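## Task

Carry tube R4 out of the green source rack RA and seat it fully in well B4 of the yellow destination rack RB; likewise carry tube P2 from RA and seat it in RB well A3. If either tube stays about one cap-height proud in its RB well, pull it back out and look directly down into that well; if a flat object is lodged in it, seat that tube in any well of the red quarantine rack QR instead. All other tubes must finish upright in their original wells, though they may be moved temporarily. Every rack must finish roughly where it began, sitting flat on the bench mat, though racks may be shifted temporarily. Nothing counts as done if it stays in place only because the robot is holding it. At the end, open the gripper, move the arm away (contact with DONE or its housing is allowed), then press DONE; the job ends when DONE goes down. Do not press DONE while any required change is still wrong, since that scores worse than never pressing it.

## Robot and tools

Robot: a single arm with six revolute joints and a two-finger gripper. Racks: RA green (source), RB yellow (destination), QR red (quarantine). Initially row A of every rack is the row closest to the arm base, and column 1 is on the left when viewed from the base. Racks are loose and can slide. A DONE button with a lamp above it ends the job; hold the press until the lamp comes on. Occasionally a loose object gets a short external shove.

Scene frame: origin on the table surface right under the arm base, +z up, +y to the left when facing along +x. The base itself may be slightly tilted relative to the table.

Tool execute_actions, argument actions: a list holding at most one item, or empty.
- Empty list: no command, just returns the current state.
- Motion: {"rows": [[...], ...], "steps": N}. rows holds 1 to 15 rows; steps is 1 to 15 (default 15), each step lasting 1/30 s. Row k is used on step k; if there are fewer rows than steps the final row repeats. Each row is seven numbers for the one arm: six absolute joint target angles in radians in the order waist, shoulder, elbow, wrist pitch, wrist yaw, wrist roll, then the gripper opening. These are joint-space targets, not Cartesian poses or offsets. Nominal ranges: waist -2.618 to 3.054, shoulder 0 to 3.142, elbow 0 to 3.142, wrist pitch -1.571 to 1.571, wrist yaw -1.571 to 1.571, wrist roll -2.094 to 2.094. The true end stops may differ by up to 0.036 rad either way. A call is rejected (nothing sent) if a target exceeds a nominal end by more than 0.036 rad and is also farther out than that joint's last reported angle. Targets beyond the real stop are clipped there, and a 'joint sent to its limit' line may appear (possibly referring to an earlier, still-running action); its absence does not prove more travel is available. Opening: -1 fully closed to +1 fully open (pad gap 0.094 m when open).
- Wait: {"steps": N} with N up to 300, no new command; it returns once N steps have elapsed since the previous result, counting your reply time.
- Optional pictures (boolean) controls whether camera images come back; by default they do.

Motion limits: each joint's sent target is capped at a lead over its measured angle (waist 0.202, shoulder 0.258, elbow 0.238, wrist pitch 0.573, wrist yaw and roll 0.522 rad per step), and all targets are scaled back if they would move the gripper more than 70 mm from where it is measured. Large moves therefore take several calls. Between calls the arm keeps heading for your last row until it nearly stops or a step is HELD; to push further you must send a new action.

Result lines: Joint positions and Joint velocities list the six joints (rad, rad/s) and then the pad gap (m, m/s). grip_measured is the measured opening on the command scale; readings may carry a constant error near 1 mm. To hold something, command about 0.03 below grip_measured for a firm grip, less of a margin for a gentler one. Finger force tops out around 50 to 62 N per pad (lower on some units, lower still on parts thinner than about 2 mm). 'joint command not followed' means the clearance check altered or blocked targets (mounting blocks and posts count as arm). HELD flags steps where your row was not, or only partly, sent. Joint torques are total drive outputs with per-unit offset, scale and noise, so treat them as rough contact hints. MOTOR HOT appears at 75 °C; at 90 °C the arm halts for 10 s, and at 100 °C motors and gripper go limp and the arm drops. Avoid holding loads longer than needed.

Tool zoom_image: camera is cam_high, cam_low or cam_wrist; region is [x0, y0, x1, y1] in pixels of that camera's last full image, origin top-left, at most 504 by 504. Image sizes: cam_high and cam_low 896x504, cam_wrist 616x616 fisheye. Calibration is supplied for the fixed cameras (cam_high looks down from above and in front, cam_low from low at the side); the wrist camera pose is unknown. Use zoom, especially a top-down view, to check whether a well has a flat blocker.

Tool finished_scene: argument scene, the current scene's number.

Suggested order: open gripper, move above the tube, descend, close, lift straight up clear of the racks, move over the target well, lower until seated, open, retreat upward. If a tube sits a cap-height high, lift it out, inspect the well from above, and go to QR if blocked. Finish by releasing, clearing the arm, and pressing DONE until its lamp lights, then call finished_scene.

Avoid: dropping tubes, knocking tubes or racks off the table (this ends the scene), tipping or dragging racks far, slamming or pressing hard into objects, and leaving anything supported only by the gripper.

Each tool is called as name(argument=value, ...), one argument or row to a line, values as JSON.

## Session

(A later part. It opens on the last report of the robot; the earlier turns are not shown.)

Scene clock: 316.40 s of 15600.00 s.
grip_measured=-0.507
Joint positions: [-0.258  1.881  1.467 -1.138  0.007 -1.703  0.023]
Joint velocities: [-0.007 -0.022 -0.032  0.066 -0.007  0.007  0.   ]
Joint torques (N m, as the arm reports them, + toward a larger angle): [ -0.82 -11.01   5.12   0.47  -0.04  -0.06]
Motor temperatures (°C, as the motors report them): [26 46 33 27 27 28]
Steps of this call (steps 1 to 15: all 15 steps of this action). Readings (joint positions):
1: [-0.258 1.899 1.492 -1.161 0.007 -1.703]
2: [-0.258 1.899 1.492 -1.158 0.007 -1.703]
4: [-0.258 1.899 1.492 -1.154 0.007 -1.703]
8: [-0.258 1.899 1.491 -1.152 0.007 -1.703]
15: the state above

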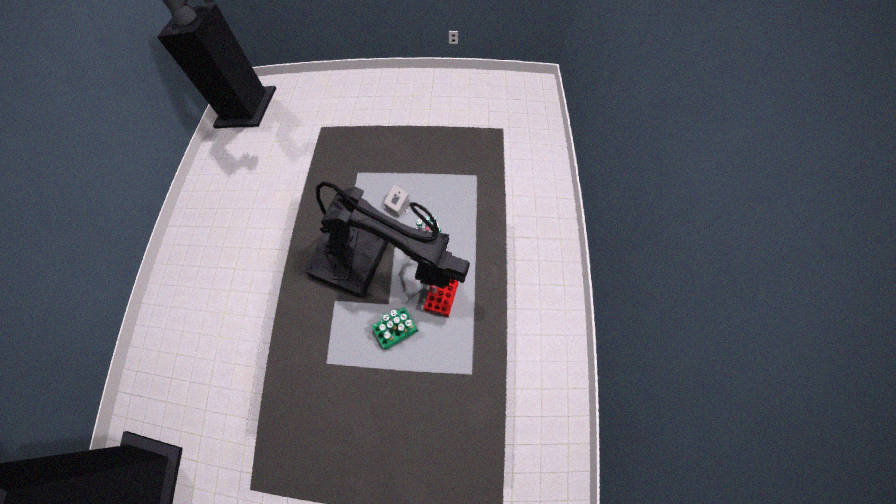

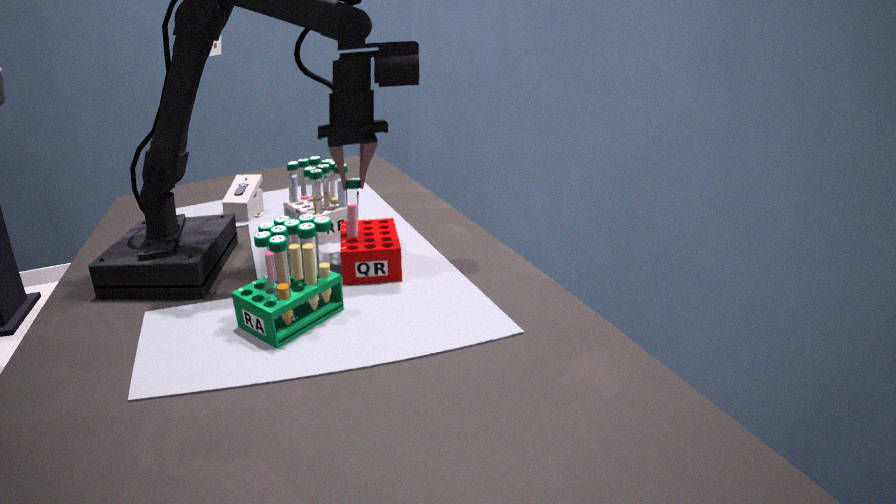

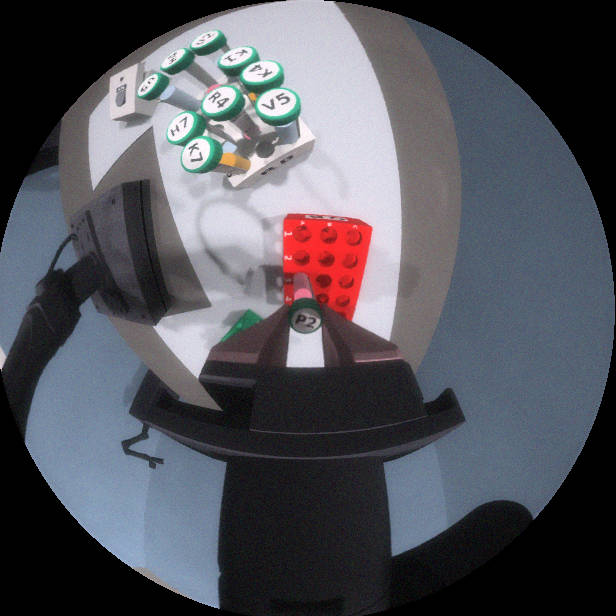

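execute_actions(
  actions=[
    {"rows":[[-0.264,1.86,1.467,-1.14,0,-1.71,-0.55],[-0.264,1.86,1.467,-1.14,0,-1.71,-0.575],[-0.264,1.86,1.467,-1.14,0,-1.71,-0.585],[-0.264,1.86,1.467,-1.14,0,-1.71,-0.585],[-0.264,1.86,1.467,-1.14,0,-1.71,-0.585],[-0.264,1.86,1.49,-1.16,0,-1.71,-0.585],[-0.264,1.86,1.50,-1.17,0,-1.71,-0.585],[-0.264,1.86,1.51,-1.18,0,-1.71,-0.585],[-0.264,1.86,1.52,-1.19,0,-1.71,-0.585],[-0.264,1.85,1.525,-1.20,0,-1.71,-0.585],[-0.264,1.845,1.525,-1.205,0,-1.71,-0.585],[-0.264,1.84,1.525,-1.205,0,-1.71,-0.585],[-0.264,1.835,1.525,-1.205,0,-1.71,-0.585]],"steps":15},
  ],
  pictures=false,
)

execute_actions(
  actions=[
    {"steps":10},
  ],
)

zoom_image(
  camera="cam_low",
  region=[300,120,430,290],
)

Scene clock: 324.40 s of 15600.00 s.
grip_measured=-0.562
Joint positions: [-0.258  1.872  1.492 -1.167  0.007 -1.703  0.021]
Joint velocities: [ 0.002 -0.066  0.002 -0.081 -0.022  0.066 -0.001]
Joint torques (N m, as the arm reports them, + toward a larger angle): [ -0.74 -11.29   8.48   0.21  -0.07  -0.06]
Motor temperatures (°C, as the motors report them): [26 47 32 27 27 28]
Steps of this call (steps 1 to 15: the robot went on to your last target; steps 16 to 90: nothing new was sent; then 4.50 s passed at rest; steps 91 to 105: all 15 steps of this action). Readings (joint positions):
91: [-0.258 1.880 1.467 -1.136 0.007 -1.703]
92: [-0.258 1.880 1.467 -1.136 0.007 -1.703]
94: [-0.258 1.880 1.467 -1.136 0.007 -1.703]
98: [-0.258 1.880 1.469 -1.138 0.007 -1.703]
105: the state above

Scene clock: 324.73 s of 15600.00 s.
grip_measured=-0.562
Joint positions: [-0.258  1.868  1.494 -1.171  0.007 -1.703  0.021]
Joint velocities: [-0.002  0.002 -0.017 -0.022 -0.007 -0.051 -0.001]
Joint torques (N m, as the arm reports them, + toward a larger angle): [ -0.75 -11.25   8.46   0.2   -0.06  -0.08]
Motor temperatures (°C, as the motors report them): [26 47 32 27 27 28]
Steps of this call (steps 1 to 10: the robot went on to your last target). Readings (joint positions):
1: [-0.258 1.870 1.493 -1.169 0.007 -1.703]
2: [-0.258 1.869 1.494 -1.170 0.007 -1.703]
4: [-0.258 1.868 1.494 -1.171 0.007 -1.703]
8: [-0.258 1.868 1.494 -1.171 0.007 -1.703]
10: the state above

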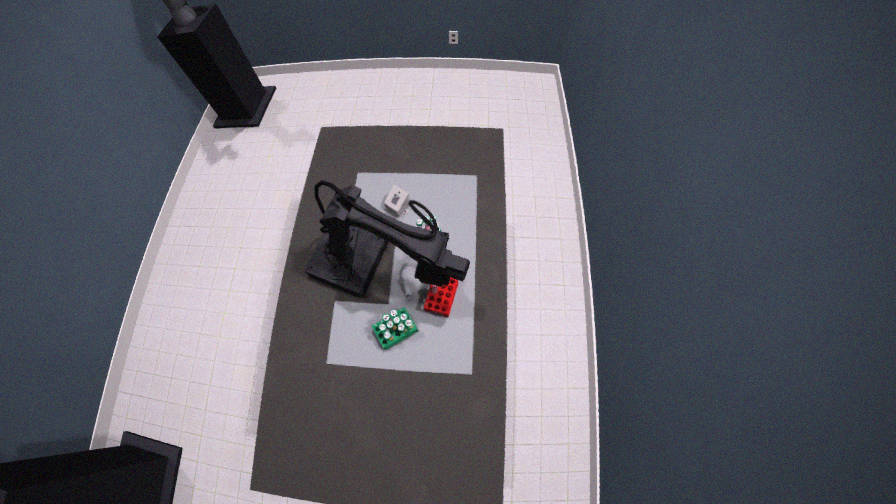

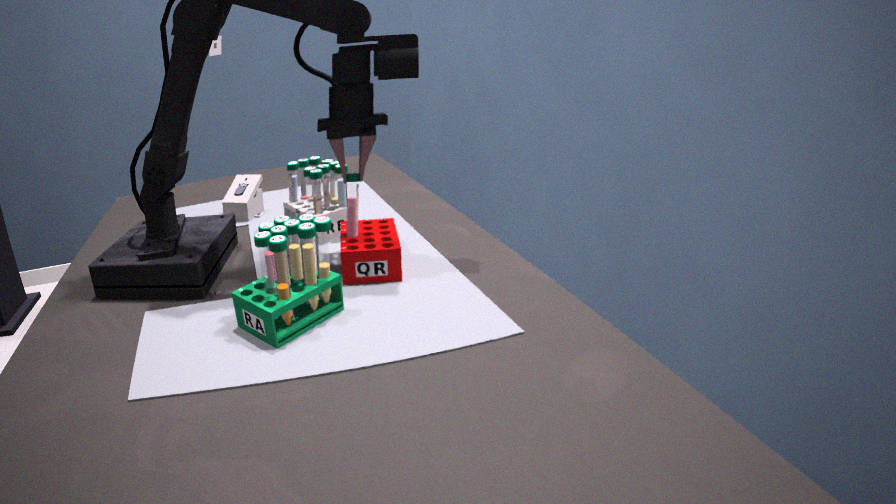

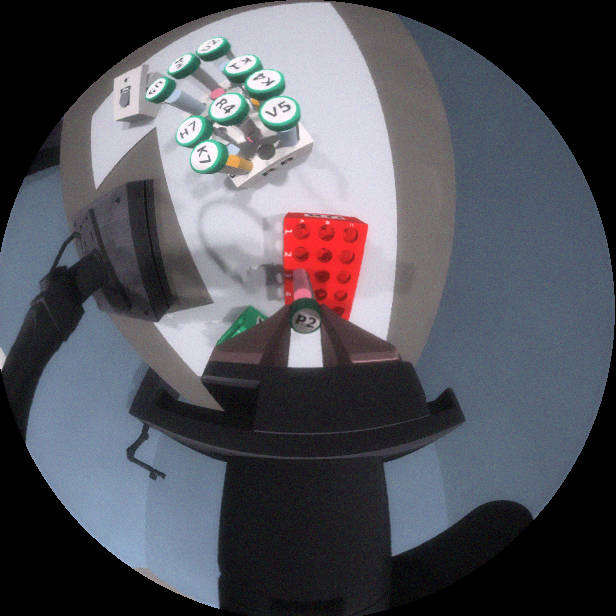

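Region (300, 120, 430, 290) of cam_low's 896x504 image, scaled by 2.965, with more detail than that image has; it fills the left 385 columns of this view, and the rest is white.

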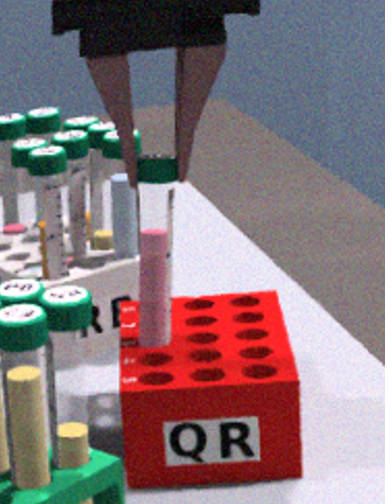

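execute_actions(
  actions=[
    {"rows":[[-0.264,1.836,1.494,-1.15,0,-1.71,-0.6],[-0.264,1.832,1.488,-1.145,0,-1.71,-0.6],[-0.264,1.828,1.483,-1.14,0,-1.71,-0.6],[-0.264,1.824,1.478,-1.136,0,-1.71,-0.6],[-0.264,1.82,1.473,-1.132,0,-1.71,-0.6],[-0.264,1.816,1.468,-1.128,0,-1.71,-0.6],[-0.264,1.812,1.463,-1.124,0,-1.71,-0.6],[-0.264,1.808,1.458,-1.12,0,-1.71,-0.6],[-0.264,1.804,1.453,-1.116,0,-1.71,-0.6],[-0.264,1.80,1.448,-1.112,0,-1.71,-0.6],[-0.264,1.796,1.443,-1.108,0,-1.71,-0.6],[-0.264,1.794,1.438,-1.104,0,-1.71,-0.6],[-0.264,1.794,1.434,-1.102,0,-1.71,-0.6]],"steps":15},
  ],
  pictures=false,
)

execute_actions(
  actions=[
    {"rows":[[-0.264,1.794,1.428,-1.095,0,-1.71,-0.6],[-0.264,1.794,1.422,-1.088,0,-1.71,-0.6],[-0.264,1.794,1.416,-1.082,0,-1.71,-0.6],[-0.264,1.794,1.41,-1.076,0,-1.71,-0.6],[-0.264,1.794,1.404,-1.07,0,-1.71,-0.6],[-0.264,1.794,1.398,-1.064,0,-1.71,-0.6],[-0.264,1.794,1.392,-1.058,0,-1.71,-0.6],[-0.264,1.794,1.386,-1.052,0,-1.71,-0.6],[-0.264,1.794,1.38,-1.046,0,-1.71,-0.6],[-0.264,1.794,1.374,-1.04,0,-1.71,-0.6],[-0.264,1.794,1.368,-1.034,0,-1.71,-0.6],[-0.264,1.794,1.362,-1.03,0,-1.71,-0.6]],"steps":15},
  ],
)

zoom_image(
  camera="cam_low",
  region=[300,120,430,290],
)

Scene clock: 332.53 s of 15600.00 s.
grip_measured=-0.562
Joint positions: [-0.258  1.827  1.441 -1.125  0.007 -1.703  0.021]
Joint velocities: [ 0.002 -0.012 -0.056  0.11   0.007 -0.022  0.   ]
Joint torques (N m, as the arm reports them, + toward a larger angle): [ -0.73 -10.95   5.49   0.66  -0.07  -0.08]
Motor temperatures (°C, as the motors report them): [26 48 33 27 27 28]
Steps of this call (steps 1 to 15: the robot went on to your last target; steps 16 to 90: nothing new was sent; then 4.30 s passed at rest; steps 91 to 105: all 15 steps of this action). Readings (joint positions):
91: [-0.258 1.868 1.494 -1.170 0.007 -1.703]
92: [-0.258 1.868 1.494 -1.168 0.007 -1.703]
94: [-0.258 1.867 1.492 -1.163 0.007 -1.703]
98: [-0.258 1.851 1.470 -1.148 0.007 -1.703]
105: the state above

Scene clock: 333.03 s of 15600.00 s.
grip_measured=-0.562
Joint positions: [-0.258  1.815  1.378 -1.056  0.007 -1.703  0.021]
Joint velocities: [-0.007 -0.007 -0.037 -0.022 -0.081 -0.051 -0.003]
Joint torques (N m, as the arm reports them, + toward a larger angle): [-0.7  -9.84  4.78  0.73 -0.08 -0.07]
Motor temperatures (°C, as the motors report them): [26 48 33 27 27 28]
Steps of this call (steps 1 to 15: all 15 steps of this action). Readings (joint positions):
1: [-0.258 1.827 1.439 -1.122 0.007 -1.703]
2: [-0.258 1.827 1.436 -1.118 0.007 -1.703]
4: [-0.258 1.826 1.426 -1.108 0.007 -1.703]
8: [-0.258 1.826 1.402 -1.082 0.007 -1.703]
15: the state above

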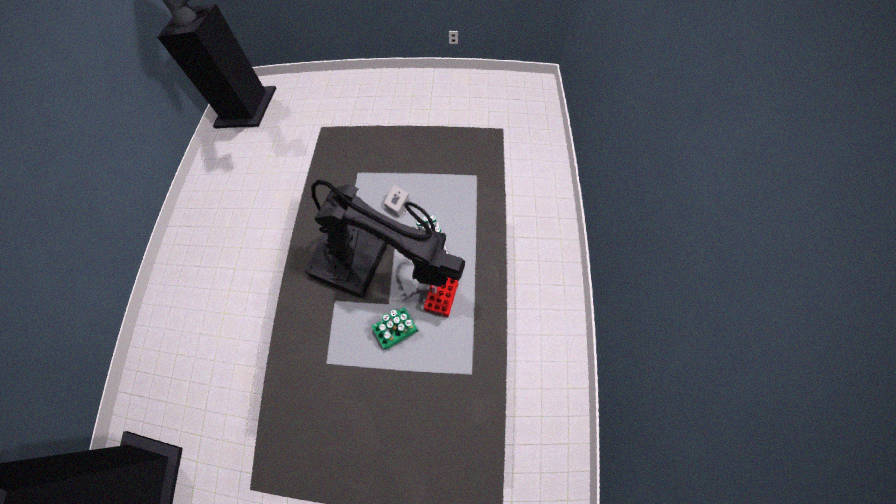

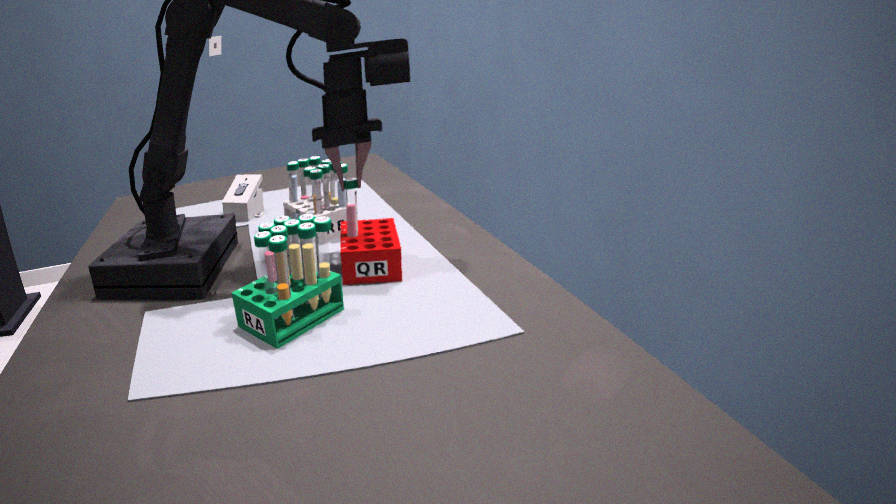

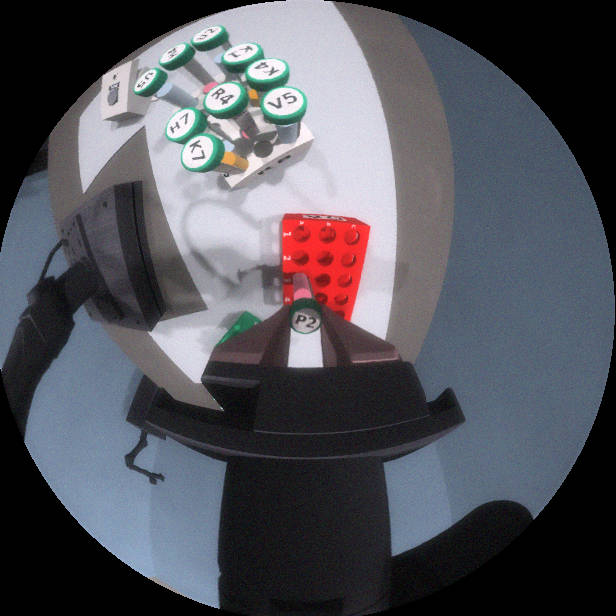

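Region (300, 120, 430, 290) of cam_low's 896x504 image, scaled by 2.965, with more detail than that image has; it fills the left 385 columns of this view, and the rest is white.

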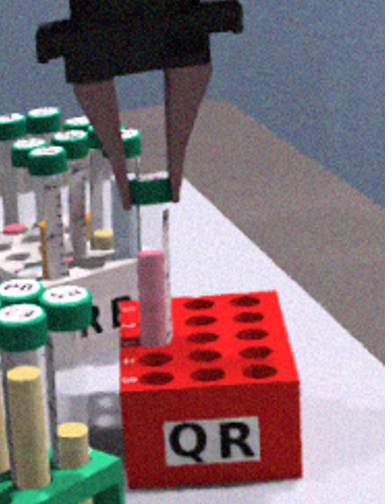

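execute_actions(
  actions=[
    {"rows":[[-0.266,1.80,1.372,-1.04,0,-1.71,-0.58],[-0.268,1.80,1.372,-1.04,0,-1.71,-0.58],[-0.27,1.80,1.372,-1.04,0,-1.71,-0.58],[-0.272,1.80,1.372,-1.04,0,-1.71,-0.58],[-0.274,1.80,1.372,-1.04,0,-1.71,-0.58],[-0.276,1.80,1.372,-1.04,0,-1.71,-0.58],[-0.278,1.80,1.372,-1.04,0,-1.71,-0.58],[-0.28,1.80,1.372,-1.04,0,-1.71,-0.58],[-0.282,1.80,1.372,-1.04,0,-1.71,-0.58],[-0.284,1.80,1.372,-1.04,0,-1.71,-0.55],[-0.284,1.80,1.372,-1.04,0,-1.71,-0.52],[-0.284,1.80,1.372,-1.04,0,-1.71,-0.48],[-0.284,1.80,1.372,-1.04,0,-1.71,-0.45]],"steps":15},
  ],
)

zoom_image(
  camera="cam_low",
  region=[300,120,430,290],
)

Scene clock: 344.57 s of 15600.00 s.
grip_measured=-0.452
Joint positions: [-0.274  1.815  1.375 -1.054  0.    -1.703  0.026]
Joint velocities: [-0.056  0.002 -0.017  0.022  0.051 -0.066  0.   ]
Joint torques (N m, as the arm reports them, + toward a larger angle): [-0.84 -9.33  5.7   0.68 -0.06 -0.09]
Motor temperatures (°C, as the motors report them): [26 48 32 27 27 28]
Steps of this call (steps 1 to 15: the robot went on to your last target; steps 16 to 90: nothing new was sent; then 8.03 s passed at rest; steps 91 to 105: all 15 steps of this action). Readings (joint positions):
91: [-0.258 1.815 1.376 -1.055 0.007 -1.703]
92: [-0.258 1.815 1.376 -1.055 0.007 -1.703]
94: [-0.258 1.815 1.376 -1.055 0.007 -1.703]
98: [-0.264 1.815 1.376 -1.055 0.003 -1.703]
105: the state above

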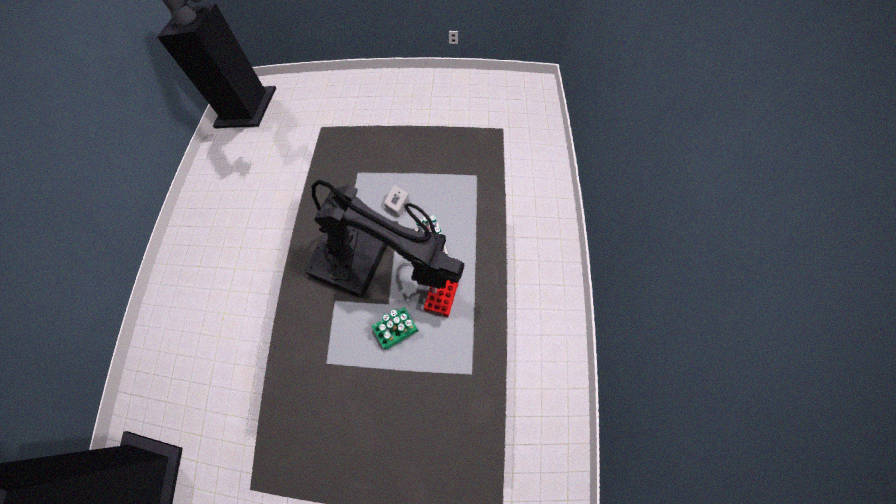

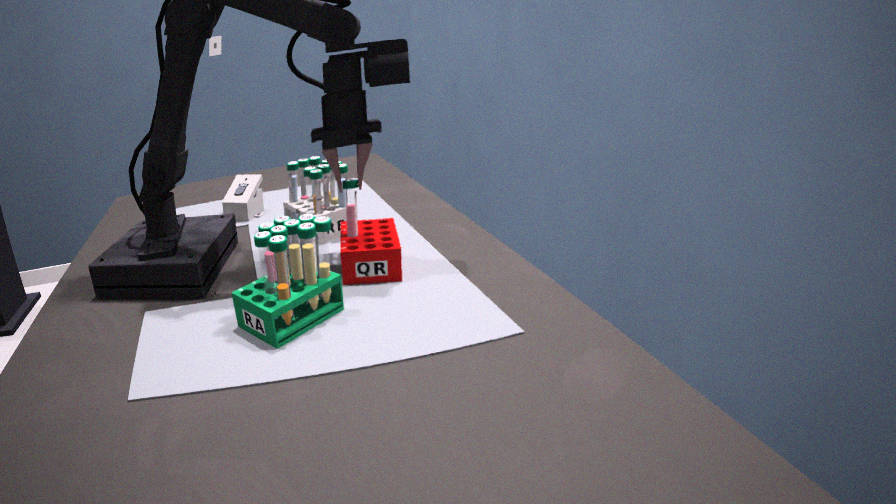

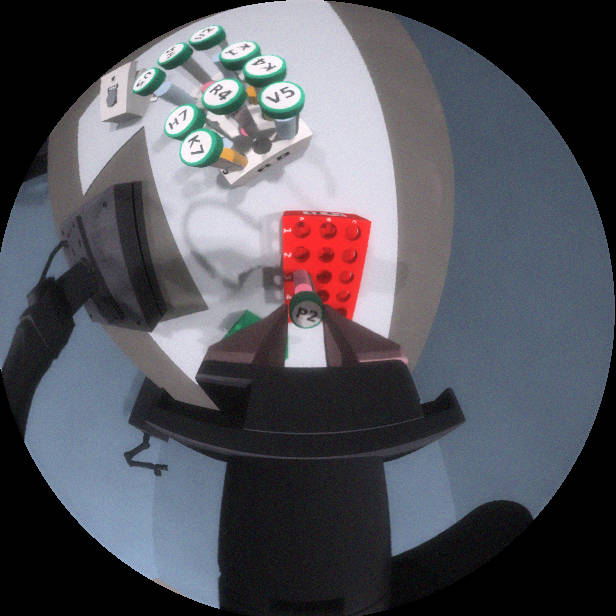

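Region (300, 120, 430, 290) of cam_low's 896x504 image, scaled by 2.965, with more detail than that image has; it fills the left 385 columns of this view, and the rest is white.

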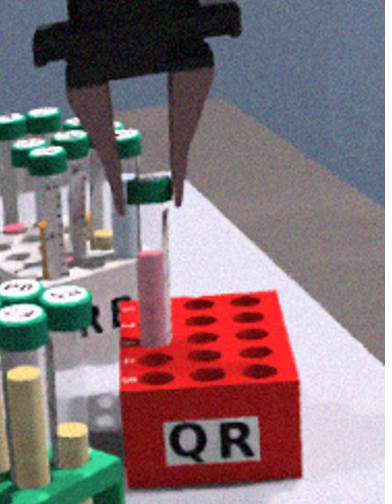

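execute_actions(
  actions=[
    {"rows":[[-0.275,1.815,1.41,-1.06,0,-1.71,-0.4],[-0.275,1.815,1.43,-1.09,0,-1.71,-0.4],[-0.275,1.815,1.455,-1.12,0,-1.71,-0.4],[-0.275,1.82,1.485,-1.15,0,-1.71,-0.4],[-0.275,1.825,1.515,-1.19,0,-1.71,-0.4],[-0.275,1.83,1.545,-1.23,0,-1.71,-0.4],[-0.28,1.835,1.575,-1.27,0,-1.71,-0.4],[-0.30,1.84,1.605,-1.31,0,-1.71,-0.4],[-0.32,1.85,1.635,-1.35,0,-1.71,-0.4],[-0.345,1.86,1.665,-1.38,0,-1.71,-0.4],[-0.37,1.87,1.69,-1.41,0,-1.71,-0.4],[-0.39,1.88,1.71,-1.43,0,-1.71,-0.4],[-0.41,1.885,1.73,-1.43,0,-1.71,-0.4],[-0.425,1.885,1.75,-1.43,0,-1.71,-0.4]],"steps":15},
  ],
  pictures=false,
)

execute_actions(
  actions=[
    {"steps":20},
  ],
)

zoom_image(
  camera="cam_wrist",
  region=[260,150,380,270],
)

zoom_image(
  camera="cam_low",
  region=[230,200,350,350],
)

Scene clock: 354.20 s of 15600.00 s.
grip_measured=-0.402
Joint positions: [-0.401  1.875  1.707 -1.339  0.005 -1.703  0.028]
Joint velocities: [-0.642  0.115  0.359 -0.3    0.081  0.037 -0.002]
Joint torques (N m, as the arm reports them, + toward a larger angle): [ 1.29 -8.53  7.76  0.18 -0.19 -0.07]
Motor temperatures (°C, as the motors report them): [26 47 32 27 27 28]
Steps of this call (steps 1 to 15: the robot went on to your last target; steps 16 to 90: nothing new was sent; then 6.13 s passed at rest; steps 91 to 105: all 15 steps of this action). Readings (joint positions):
91: [-0.277 1.815 1.375 -1.053 0.005 -1.703]
92: [-0.277 1.816 1.379 -1.057 0.005 -1.703]
94: [-0.277 1.823 1.406 -1.083 0.005 -1.703]
98: [-0.278 1.841 1.521 -1.171 0.006 -1.703]
105: the state above

Scene clock: 354.87 s of 15600.00 s.
grip_measured=-0.402
Joint positions: [-0.431  1.887  1.721 -1.405  0.015 -1.703  0.028]
Joint velocities: [-0.012 -0.022 -0.012 -0.007  0.007  0.022  0.   ]
Joint torques (N m, as the arm reports them, + toward a larger angle): [ 0.46 -8.81  8.31  0.23 -0.15 -0.09]
Motor temperatures (°C, as the motors report them): [26 47 32 27 27 28]
Steps of this call (steps 1 to 20: the robot went on to your last target). Readings (joint positions):
1: [-0.419 1.878 1.716 -1.348 0.008 -1.703]
2: [-0.431 1.880 1.720 -1.356 0.011 -1.703]
4: [-0.437 1.881 1.721 -1.373 0.015 -1.703]
8: [-0.432 1.886 1.721 -1.394 0.015 -1.703]
20: the state above

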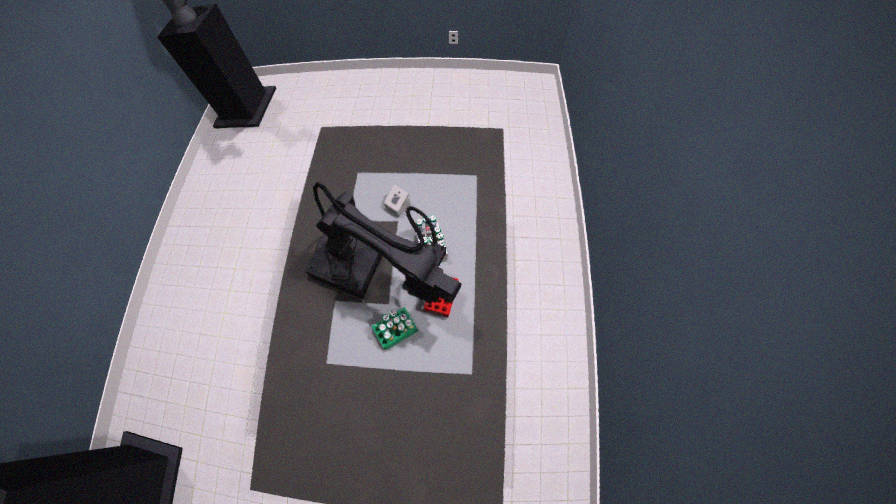

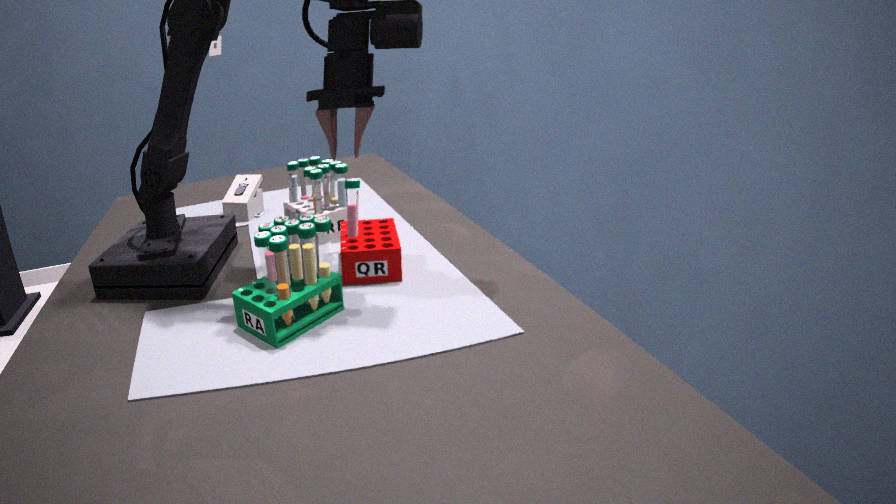

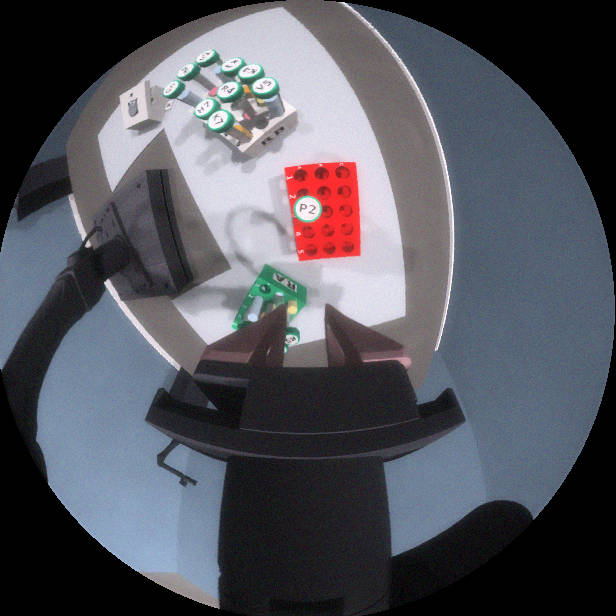

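Region (260, 150, 380, 270) of cam_wrist's 616x616 image, scaled by 4.200, with more detail than that image has.

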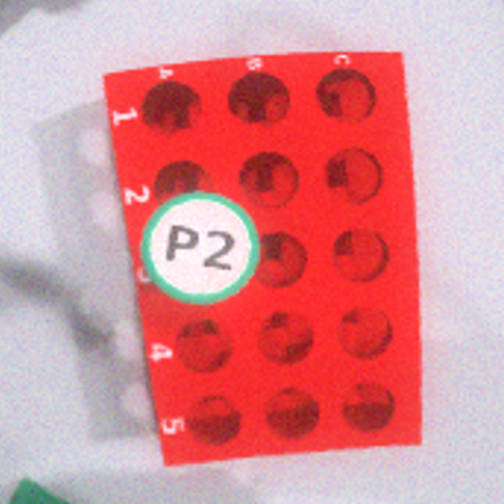

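Region (230, 200, 350, 350) of cam_low's 896x504 image, scaled by 3.360, with more detail than that image has; it fills the left 403 columns of this view, and the rest is white.

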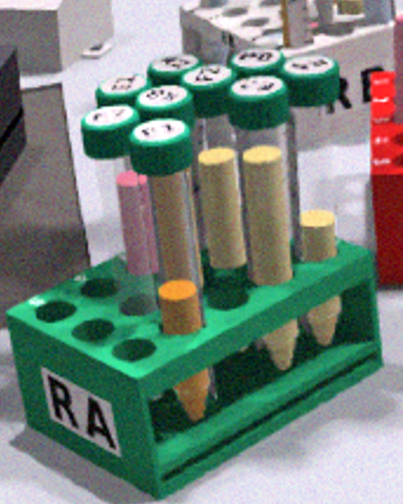

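execute_actions(
  actions=[
    {"rows":[[-0.42,1.88,1.72,-1.39,0,-1.6,-0.35],[-0.405,1.88,1.72,-1.385,0,-1.45,-0.35],[-0.39,1.88,1.715,-1.38,0,-1.3,-0.35],[-0.375,1.88,1.71,-1.37,0,-1.15,-0.35],[-0.36,1.88,1.70,-1.36,0,-1.0,-0.35],[-0.345,1.88,1.69,-1.35,0,-0.85,-0.35],[-0.33,1.88,1.68,-1.335,0,-0.7,-0.35],[-0.315,1.88,1.665,-1.32,0,-0.55,-0.35],[-0.30,1.88,1.65,-1.305,0,-0.4,-0.35],[-0.285,1.88,1.635,-1.29,0,-0.25,-0.35],[-0.275,1.88,1.62,-1.275,0,-0.12,-0.35],[-0.265,1.88,1.605,-1.26,0,-0.04,-0.35],[-0.26,1.88,1.59,-1.25,0,0,-0.35],[-0.258,1.88,1.578,-1.245,0,0,-0.35]],"steps":15},
  ],
  pictures=false,
)

execute_actions(
  actions=[
    {"steps":20},
  ],
)

Scene clock: 364.43 s of 15600.00 s.
grip_measured=-0.352
Joint positions: [-0.258  1.887  1.591 -1.301  0.007 -0.425  0.03 ]
Joint velocities: [ 0.139 -0.007 -0.32   0.198  0.007  2.821 -0.   ]
Joint torques (N m, as the arm reports them, + toward a larger angle): [-0.89 -9.24  6.52  0.62  0.01  0.04]
Motor temperatures (°C, as the motors report them): [26 47 33 27 27 28]
Steps of this call (steps 1 to 15: the robot went on to your last target; steps 16 to 90: nothing new was sent; then 6.07 s passed at rest; steps 91 to 105: all 15 steps of this action). Readings (joint positions):
91: [-0.431 1.887 1.721 -1.405 0.015 -1.689]
92: [-0.429 1.887 1.721 -1.405 0.015 -1.649]
94: [-0.415 1.887 1.721 -1.402 0.015 -1.508]
98: [-0.352 1.887 1.694 -1.371 0.015 -1.117]
105: the state above

Scene clock: 365.10 s of 15600.00 s.
grip_measured=-0.352
Joint positions: [-0.256  1.89   1.576 -1.273  0.005 -0.014  0.03 ]
Joint velocities: [ 0.012 -0.002 -0.002 -0.066 -0.007 -0.007 -0.001]
Joint torques (N m, as the arm reports them, + toward a larger angle): [-0.38 -9.54  6.07  0.61 -0.03  0.11]
Motor temperatures (°C, as the motors report them): [26 47 33 27 27 28]
Steps of this call (steps 1 to 20: the robot went on to your last target). Readings (joint positions):
1: [-0.256 1.888 1.582 -1.297 0.006 -0.342]
2: [-0.256 1.889 1.578 -1.294 0.005 -0.275]
4: [-0.256 1.890 1.576 -1.288 0.005 -0.178]
8: [-0.256 1.890 1.576 -1.278 0.005 -0.078]
20: the state above

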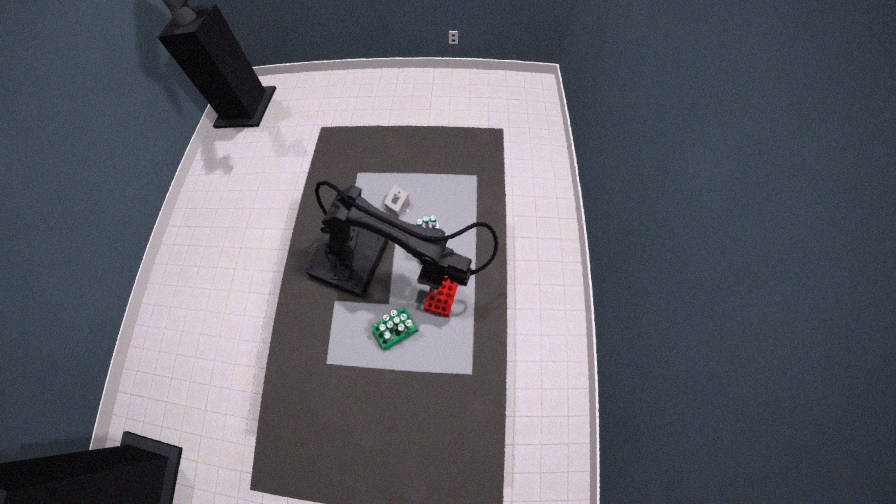

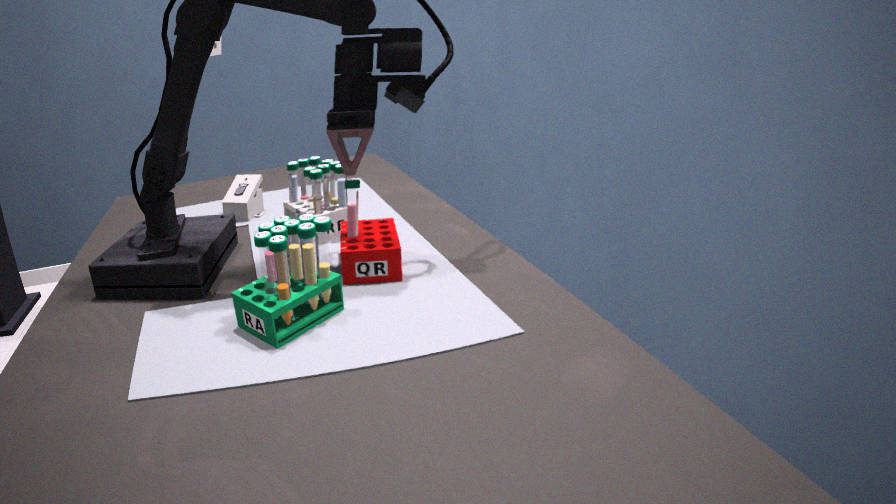

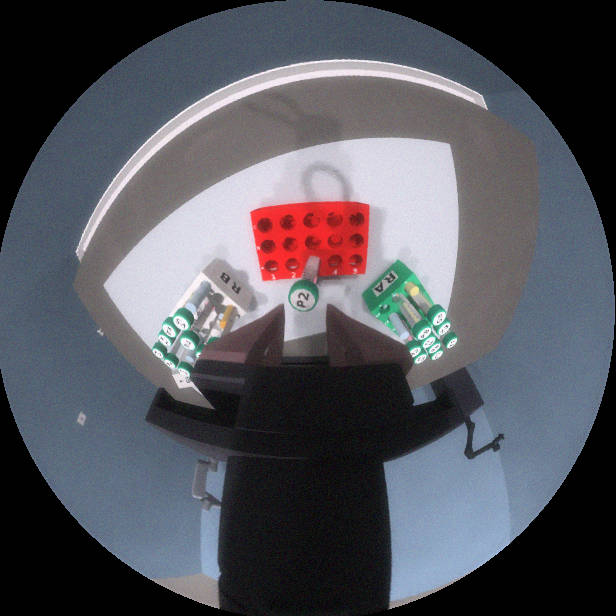

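execute_actions(
  actions=[
    {"rows":[[-0.255,1.885,1.57,-1.225,0,0,-0.35],[-0.255,1.886,1.562,-1.21,0,0,-0.35],[-0.255,1.887,1.554,-1.197,0,0,-0.35],[-0.255,1.888,1.546,-1.185,0,0,-0.35],[-0.255,1.889,1.538,-1.175,0,0,-0.35],[-0.255,1.89,1.53,-1.166,0,0,-0.35],[-0.255,1.89,1.522,-1.158,0,0,-0.35],[-0.255,1.89,1.514,-1.15,0,0,-0.35],[-0.255,1.89,1.506,-1.143,0,0,-0.35],[-0.255,1.89,1.498,-1.138,0,0,-0.35],[-0.255,1.89,1.49,-1.135,0,0,-0.35],[-0.255,1.89,1.482,-1.133,0,0,-0.35],[-0.255,1.89,1.476,-1.133,0,0,-0.35],[-0.255,1.89,1.476,-1.133,0,0,-0.42],[-0.255,1.89,1.476,-1.133,0,0,-0.48]],"steps":15},
  ],
  pictures=false,
)

execute_actions(
  actions=[
    {"rows":[[-0.258,1.89,1.476,-1.133,0,0,-0.49],[-0.261,1.89,1.476,-1.133,0,0,-0.49],[-0.264,1.89,1.476,-1.133,0,0,-0.49],[-0.267,1.89,1.476,-1.133,0,0,-0.49],[-0.27,1.89,1.476,-1.133,0,0,-0.49],[-0.273,1.89,1.476,-1.133,0,0,-0.49],[-0.276,1.89,1.476,-1.133,0,0,-0.49],[-0.279,1.89,1.476,-1.133,0,0,-0.49],[-0.282,1.89,1.476,-1.133,0,0,-0.49],[-0.285,1.89,1.476,-1.133,0,0,-0.49],[-0.288,1.89,1.476,-1.133,0,0,-0.49],[-0.291,1.89,1.476,-1.133,0,0,-0.49],[-0.294,1.89,1.476,-1.133,0,0,-0.49],[-0.297,1.89,1.476,-1.133,0,0,-0.49]],"steps":15},
  ],
  pictures=false,
)

execute_actions(
  actions=[
    {"steps":8},
  ],
)

zoom_image(
  camera="cam_low",
  region=[300,120,430,290],
)

Scene clock: 373.97 s of 15600.00 s.
grip_measured=-0.452
Joint positions: [-0.256  1.89   1.48  -1.173  0.005 -0.009  0.026]
Joint velocities: [-0.002  0.012 -0.11   0.022 -0.066 -0.066 -0.053]
Joint torques (N m, as the arm reports them, + toward a larger angle): [-0.05 -8.65  6.06  0.69 -0.02  0.11]
Motor temperatures (°C, as the motors report them): [26 47 33 27 27 28]
Steps of this call (steps 1 to 30: the robot went on to your last target; steps 31 to 90: nothing new was sent; then 5.37 s passed at rest; steps 91 to 105: all 15 steps of this action). Readings (joint positions):
91: [-0.256 1.890 1.576 -1.271 0.005 -0.009]
92: [-0.256 1.890 1.575 -1.265 0.005 -0.009]
94: [-0.256 1.890 1.565 -1.247 0.005 -0.009]
98: [-0.256 1.890 1.531 -1.211 0.005 -0.009]
105: the state above

Scene clock: 374.47 s of 15600.00 s.
grip_measured=-0.488
Joint positions: [-0.287  1.89   1.477 -1.161  0.003 -0.009  0.024]
Joint velocities: [-0.071 -0.002 -0.002 -0.007 -0.007 -0.022 -0.001]
Joint torques (N m, as the arm reports them, + toward a larger angle): [-0.6  -8.67  5.75  0.63 -0.02  0.09]
Motor temperatures (°C, as the motors report them): [26 47 33 27 27 28]
Steps of this call (steps 1 to 15: all 15 steps of this action). Readings (joint positions):
1: [-0.256 1.890 1.478 -1.172 0.005 -0.009]
2: [-0.256 1.890 1.477 -1.172 0.005 -0.009]
4: [-0.256 1.890 1.477 -1.168 0.005 -0.009]
8: [-0.263 1.890 1.477 -1.163 0.003 -0.009]
15: the state above

Scene clock: 374.73 s of 15600.00 s.
grip_measured=-0.488
Joint positions: [-0.291  1.89   1.477 -1.161  0.003 -0.008  0.024]
Joint velocities: [-0.002 -0.017  0.002  0.007 -0.037 -0.037 -0.   ]
Joint torques (N m, as the arm reports them, + toward a larger angle): [-0.72 -8.67  5.74  0.65 -0.01  0.1 ]
Motor temperatures (°C, as the motors report them): [26 47 33 27 27 28]
Steps of this call (steps 1 to 8: the robot went on to your last target). Readings (joint positions):
1: [-0.289 1.890 1.477 -1.161 0.003 -0.009]
2: [-0.291 1.890 1.477 -1.161 0.003 -0.008]
4: [-0.291 1.890 1.477 -1.161 0.003 -0.008]
8: the state above

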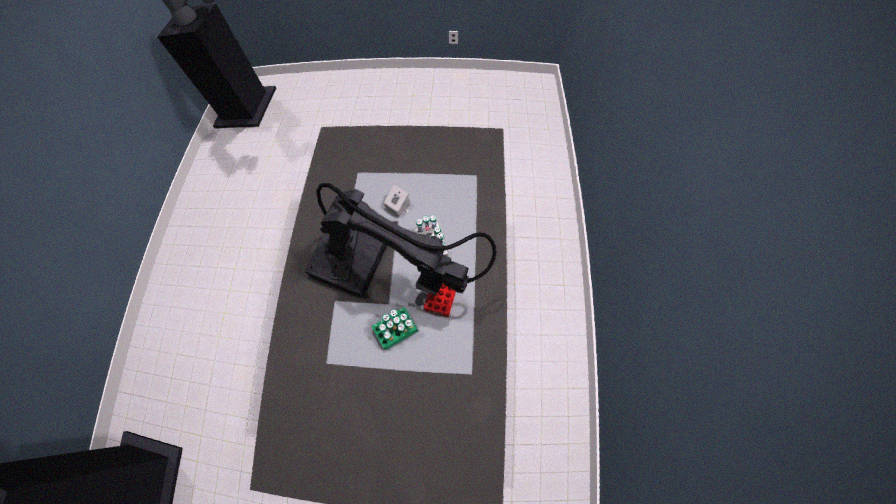

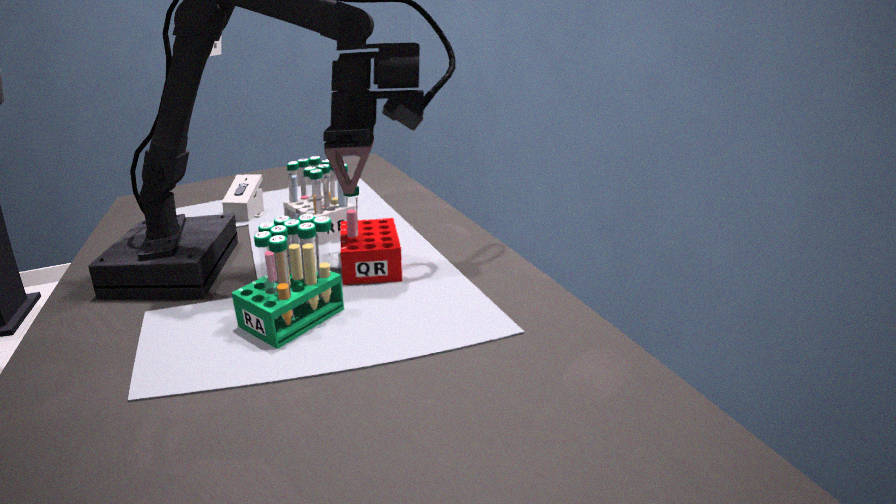

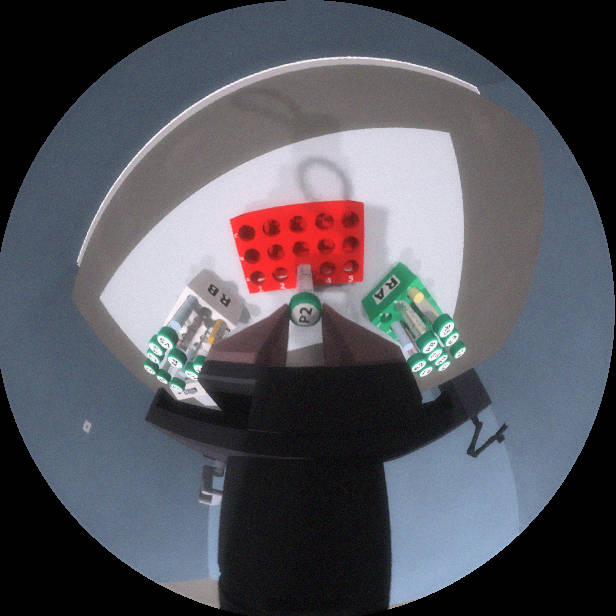

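Region (300, 120, 430, 290) of cam_low's 896x504 image, scaled by 2.965, with more detail than that image has; it fills the left 385 columns of this view, and the rest is white.

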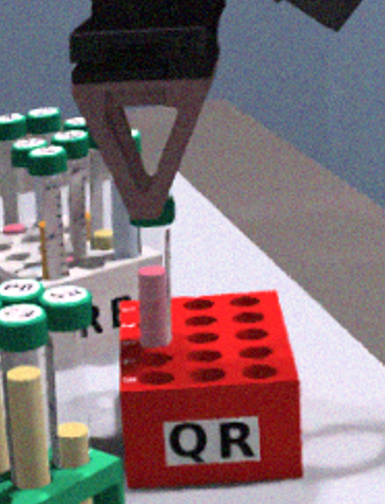

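execute_actions(
  actions=[
    {"rows":[[-0.291,1.885,1.48,-1.15,0,0,-0.4],[-0.291,1.875,1.49,-1.16,0,0,-0.35],[-0.291,1.86,1.50,-1.18,0,0,-0.35],[-0.291,1.84,1.51,-1.21,0,0,-0.35],[-0.291,1.82,1.515,-1.24,0,0,-0.35],[-0.291,1.79,1.515,-1.27,0,0,-0.35],[-0.28,1.76,1.51,-1.30,0,0,-0.35],[-0.26,1.73,1.49,-1.32,0,0,-0.35],[-0.23,1.70,1.47,-1.34,0,0,-0.35],[-0.19,1.67,1.45,-1.35,0,0,-0.35],[-0.15,1.64,1.43,-1.36,0,0,-0.35],[-0.11,1.61,1.41,-1.37,0,0,-0.35],[-0.07,1.58,1.39,-1.38,0,0,-0.35],[-0.03,1.55,1.37,-1.38,0,0,-0.35],[0.01,1.52,1.35,-1.38,0,0,-0.35]],"steps":15},
  ],
  pictures=false,
)

execute_actions(
  actions=[
    {"rows":[[0.05,1.50,1.33,-1.38,0,0,-0.35],[0.09,1.48,1.31,-1.38,0,0,-0.35],[0.13,1.46,1.29,-1.38,0,0,-0.35],[0.16,1.445,1.27,-1.38,0,0,-0.35],[0.19,1.43,1.255,-1.38,0,0,-0.35],[0.215,1.42,1.24,-1.38,0,0,-0.35],[0.235,1.41,1.23,-1.38,0,0,-0.35],[0.25,1.403,1.224,-1.38,0,0,-0.35],[0.26,1.403,1.224,-1.38,0,0,-0.35]],"steps":15},
  ],
  pictures=false,
)

execute_actions(
  actions=[
    {"steps":10},
  ],
)

zoom_image(
  camera="cam_wrist",
  region=[250,160,360,270],
)

Scene clock: 384.37 s of 15600.00 s.
grip_measured=-0.352
Joint positions: [-0.062  1.589  1.397 -1.314  0.007 -0.006  0.03 ]
Joint velocities: [ 1.346 -0.921 -0.574 -0.286 -0.154  0.066 -0.001]
Joint torques (N m, as the arm reports them, + toward a larger angle): [-1.1  -7.15  4.99  0.3   0.05  0.08]
Motor temperatures (°C, as the motors report them): [26 47 33 27 27 28]
Steps of this call (steps 1 to 15: the robot went on to your last target; steps 16 to 90: nothing new was sent; then 6.13 s passed at rest; steps 91 to 105: all 15 steps of this action). Readings (joint positions):
91: [-0.291 1.890 1.477 -1.161 0.003 -0.008]
92: [-0.291 1.890 1.477 -1.161 0.003 -0.008]
94: [-0.291 1.888 1.477 -1.165 0.003 -0.008]
98: [-0.288 1.840 1.477 -1.222 0.003 -0.008]
105: the state above

Scene clock: 384.87 s of 15600.00 s.
grip_measured=-0.352
Joint positions: [ 0.257  1.434  1.224 -1.377 -0.005 -0.006  0.03 ]
Joint velocities: [-0.012  0.002  0.012  0.022  0.037 -0.051  0.   ]
Joint torques (N m, as the arm reports them, + toward a larger angle): [ 0.1  -7.18  5.9   0.38  0.06  0.07]
Motor temperatures (°C, as the motors report them): [26 47 33 27 27 28]
Steps of this call (steps 1 to 15: all 15 steps of this action). Readings (joint positions):
1: [-0.015 1.560 1.377 -1.323 0.004 -0.006]
2: [0.029 1.534 1.357 -1.331 0.002 -0.006]
4: [0.107 1.492 1.314 -1.344 -0.001 -0.006]
8: [0.220 1.446 1.242 -1.365 -0.004 -0.006]
15: the state above

Scene clock: 385.20 s of 15600.00 s.
grip_measured=-0.352
Joint positions: [ 0.257  1.434  1.224 -1.377 -0.005 -0.006  0.03 ]
Joint velocities: [ 0.007 -0.002  0.012 -0.007 -0.081  0.007  0.001]
Joint torques (N m, as the arm reports them, + toward a larger angle): [ 0.18 -7.19  5.83  0.38  0.06  0.07]
Motor temperatures (°C, as the motors report them): [26 47 33 27 27 28]
Steps of this call (steps 1 to 10: the robot went on to your last target). Readings (joint positions):
1: [0.257 1.434 1.224 -1.377 -0.005 -0.006]
2: [0.257 1.434 1.224 -1.377 -0.005 -0.006]
4: [0.257 1.434 1.224 -1.377 -0.005 -0.006]
8: [0.257 1.434 1.224 -1.377 -0.005 -0.006]
10: the state above

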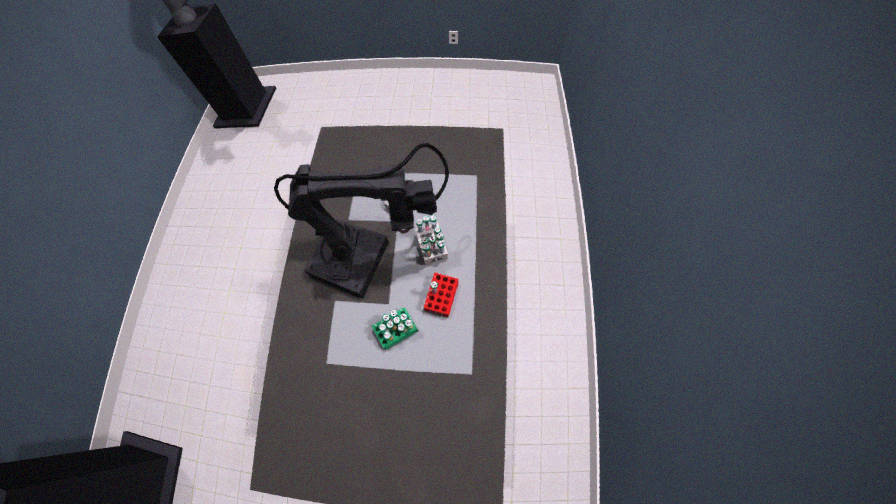

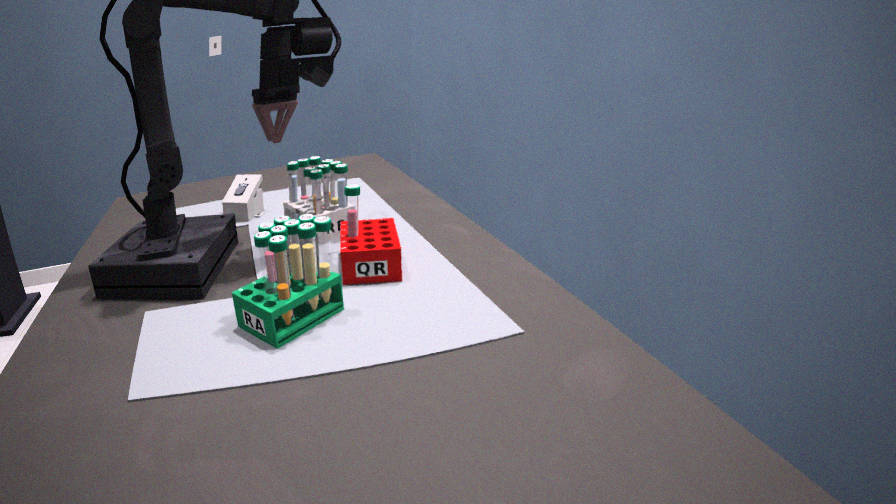

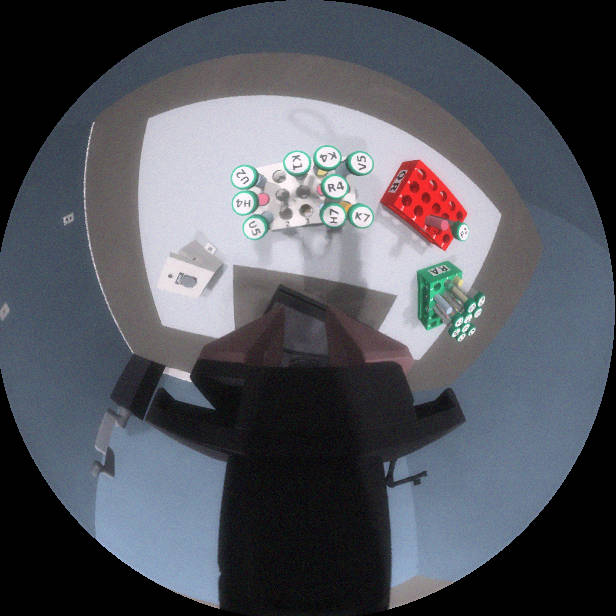

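Region (250, 160, 360, 270) of cam_wrist's 616x616 image, scaled by 4.582, with more detail than that image has.

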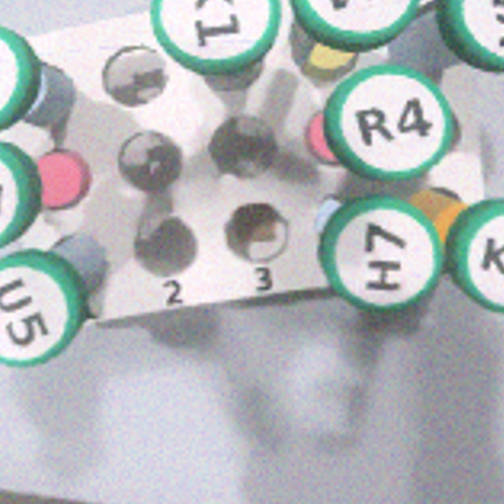

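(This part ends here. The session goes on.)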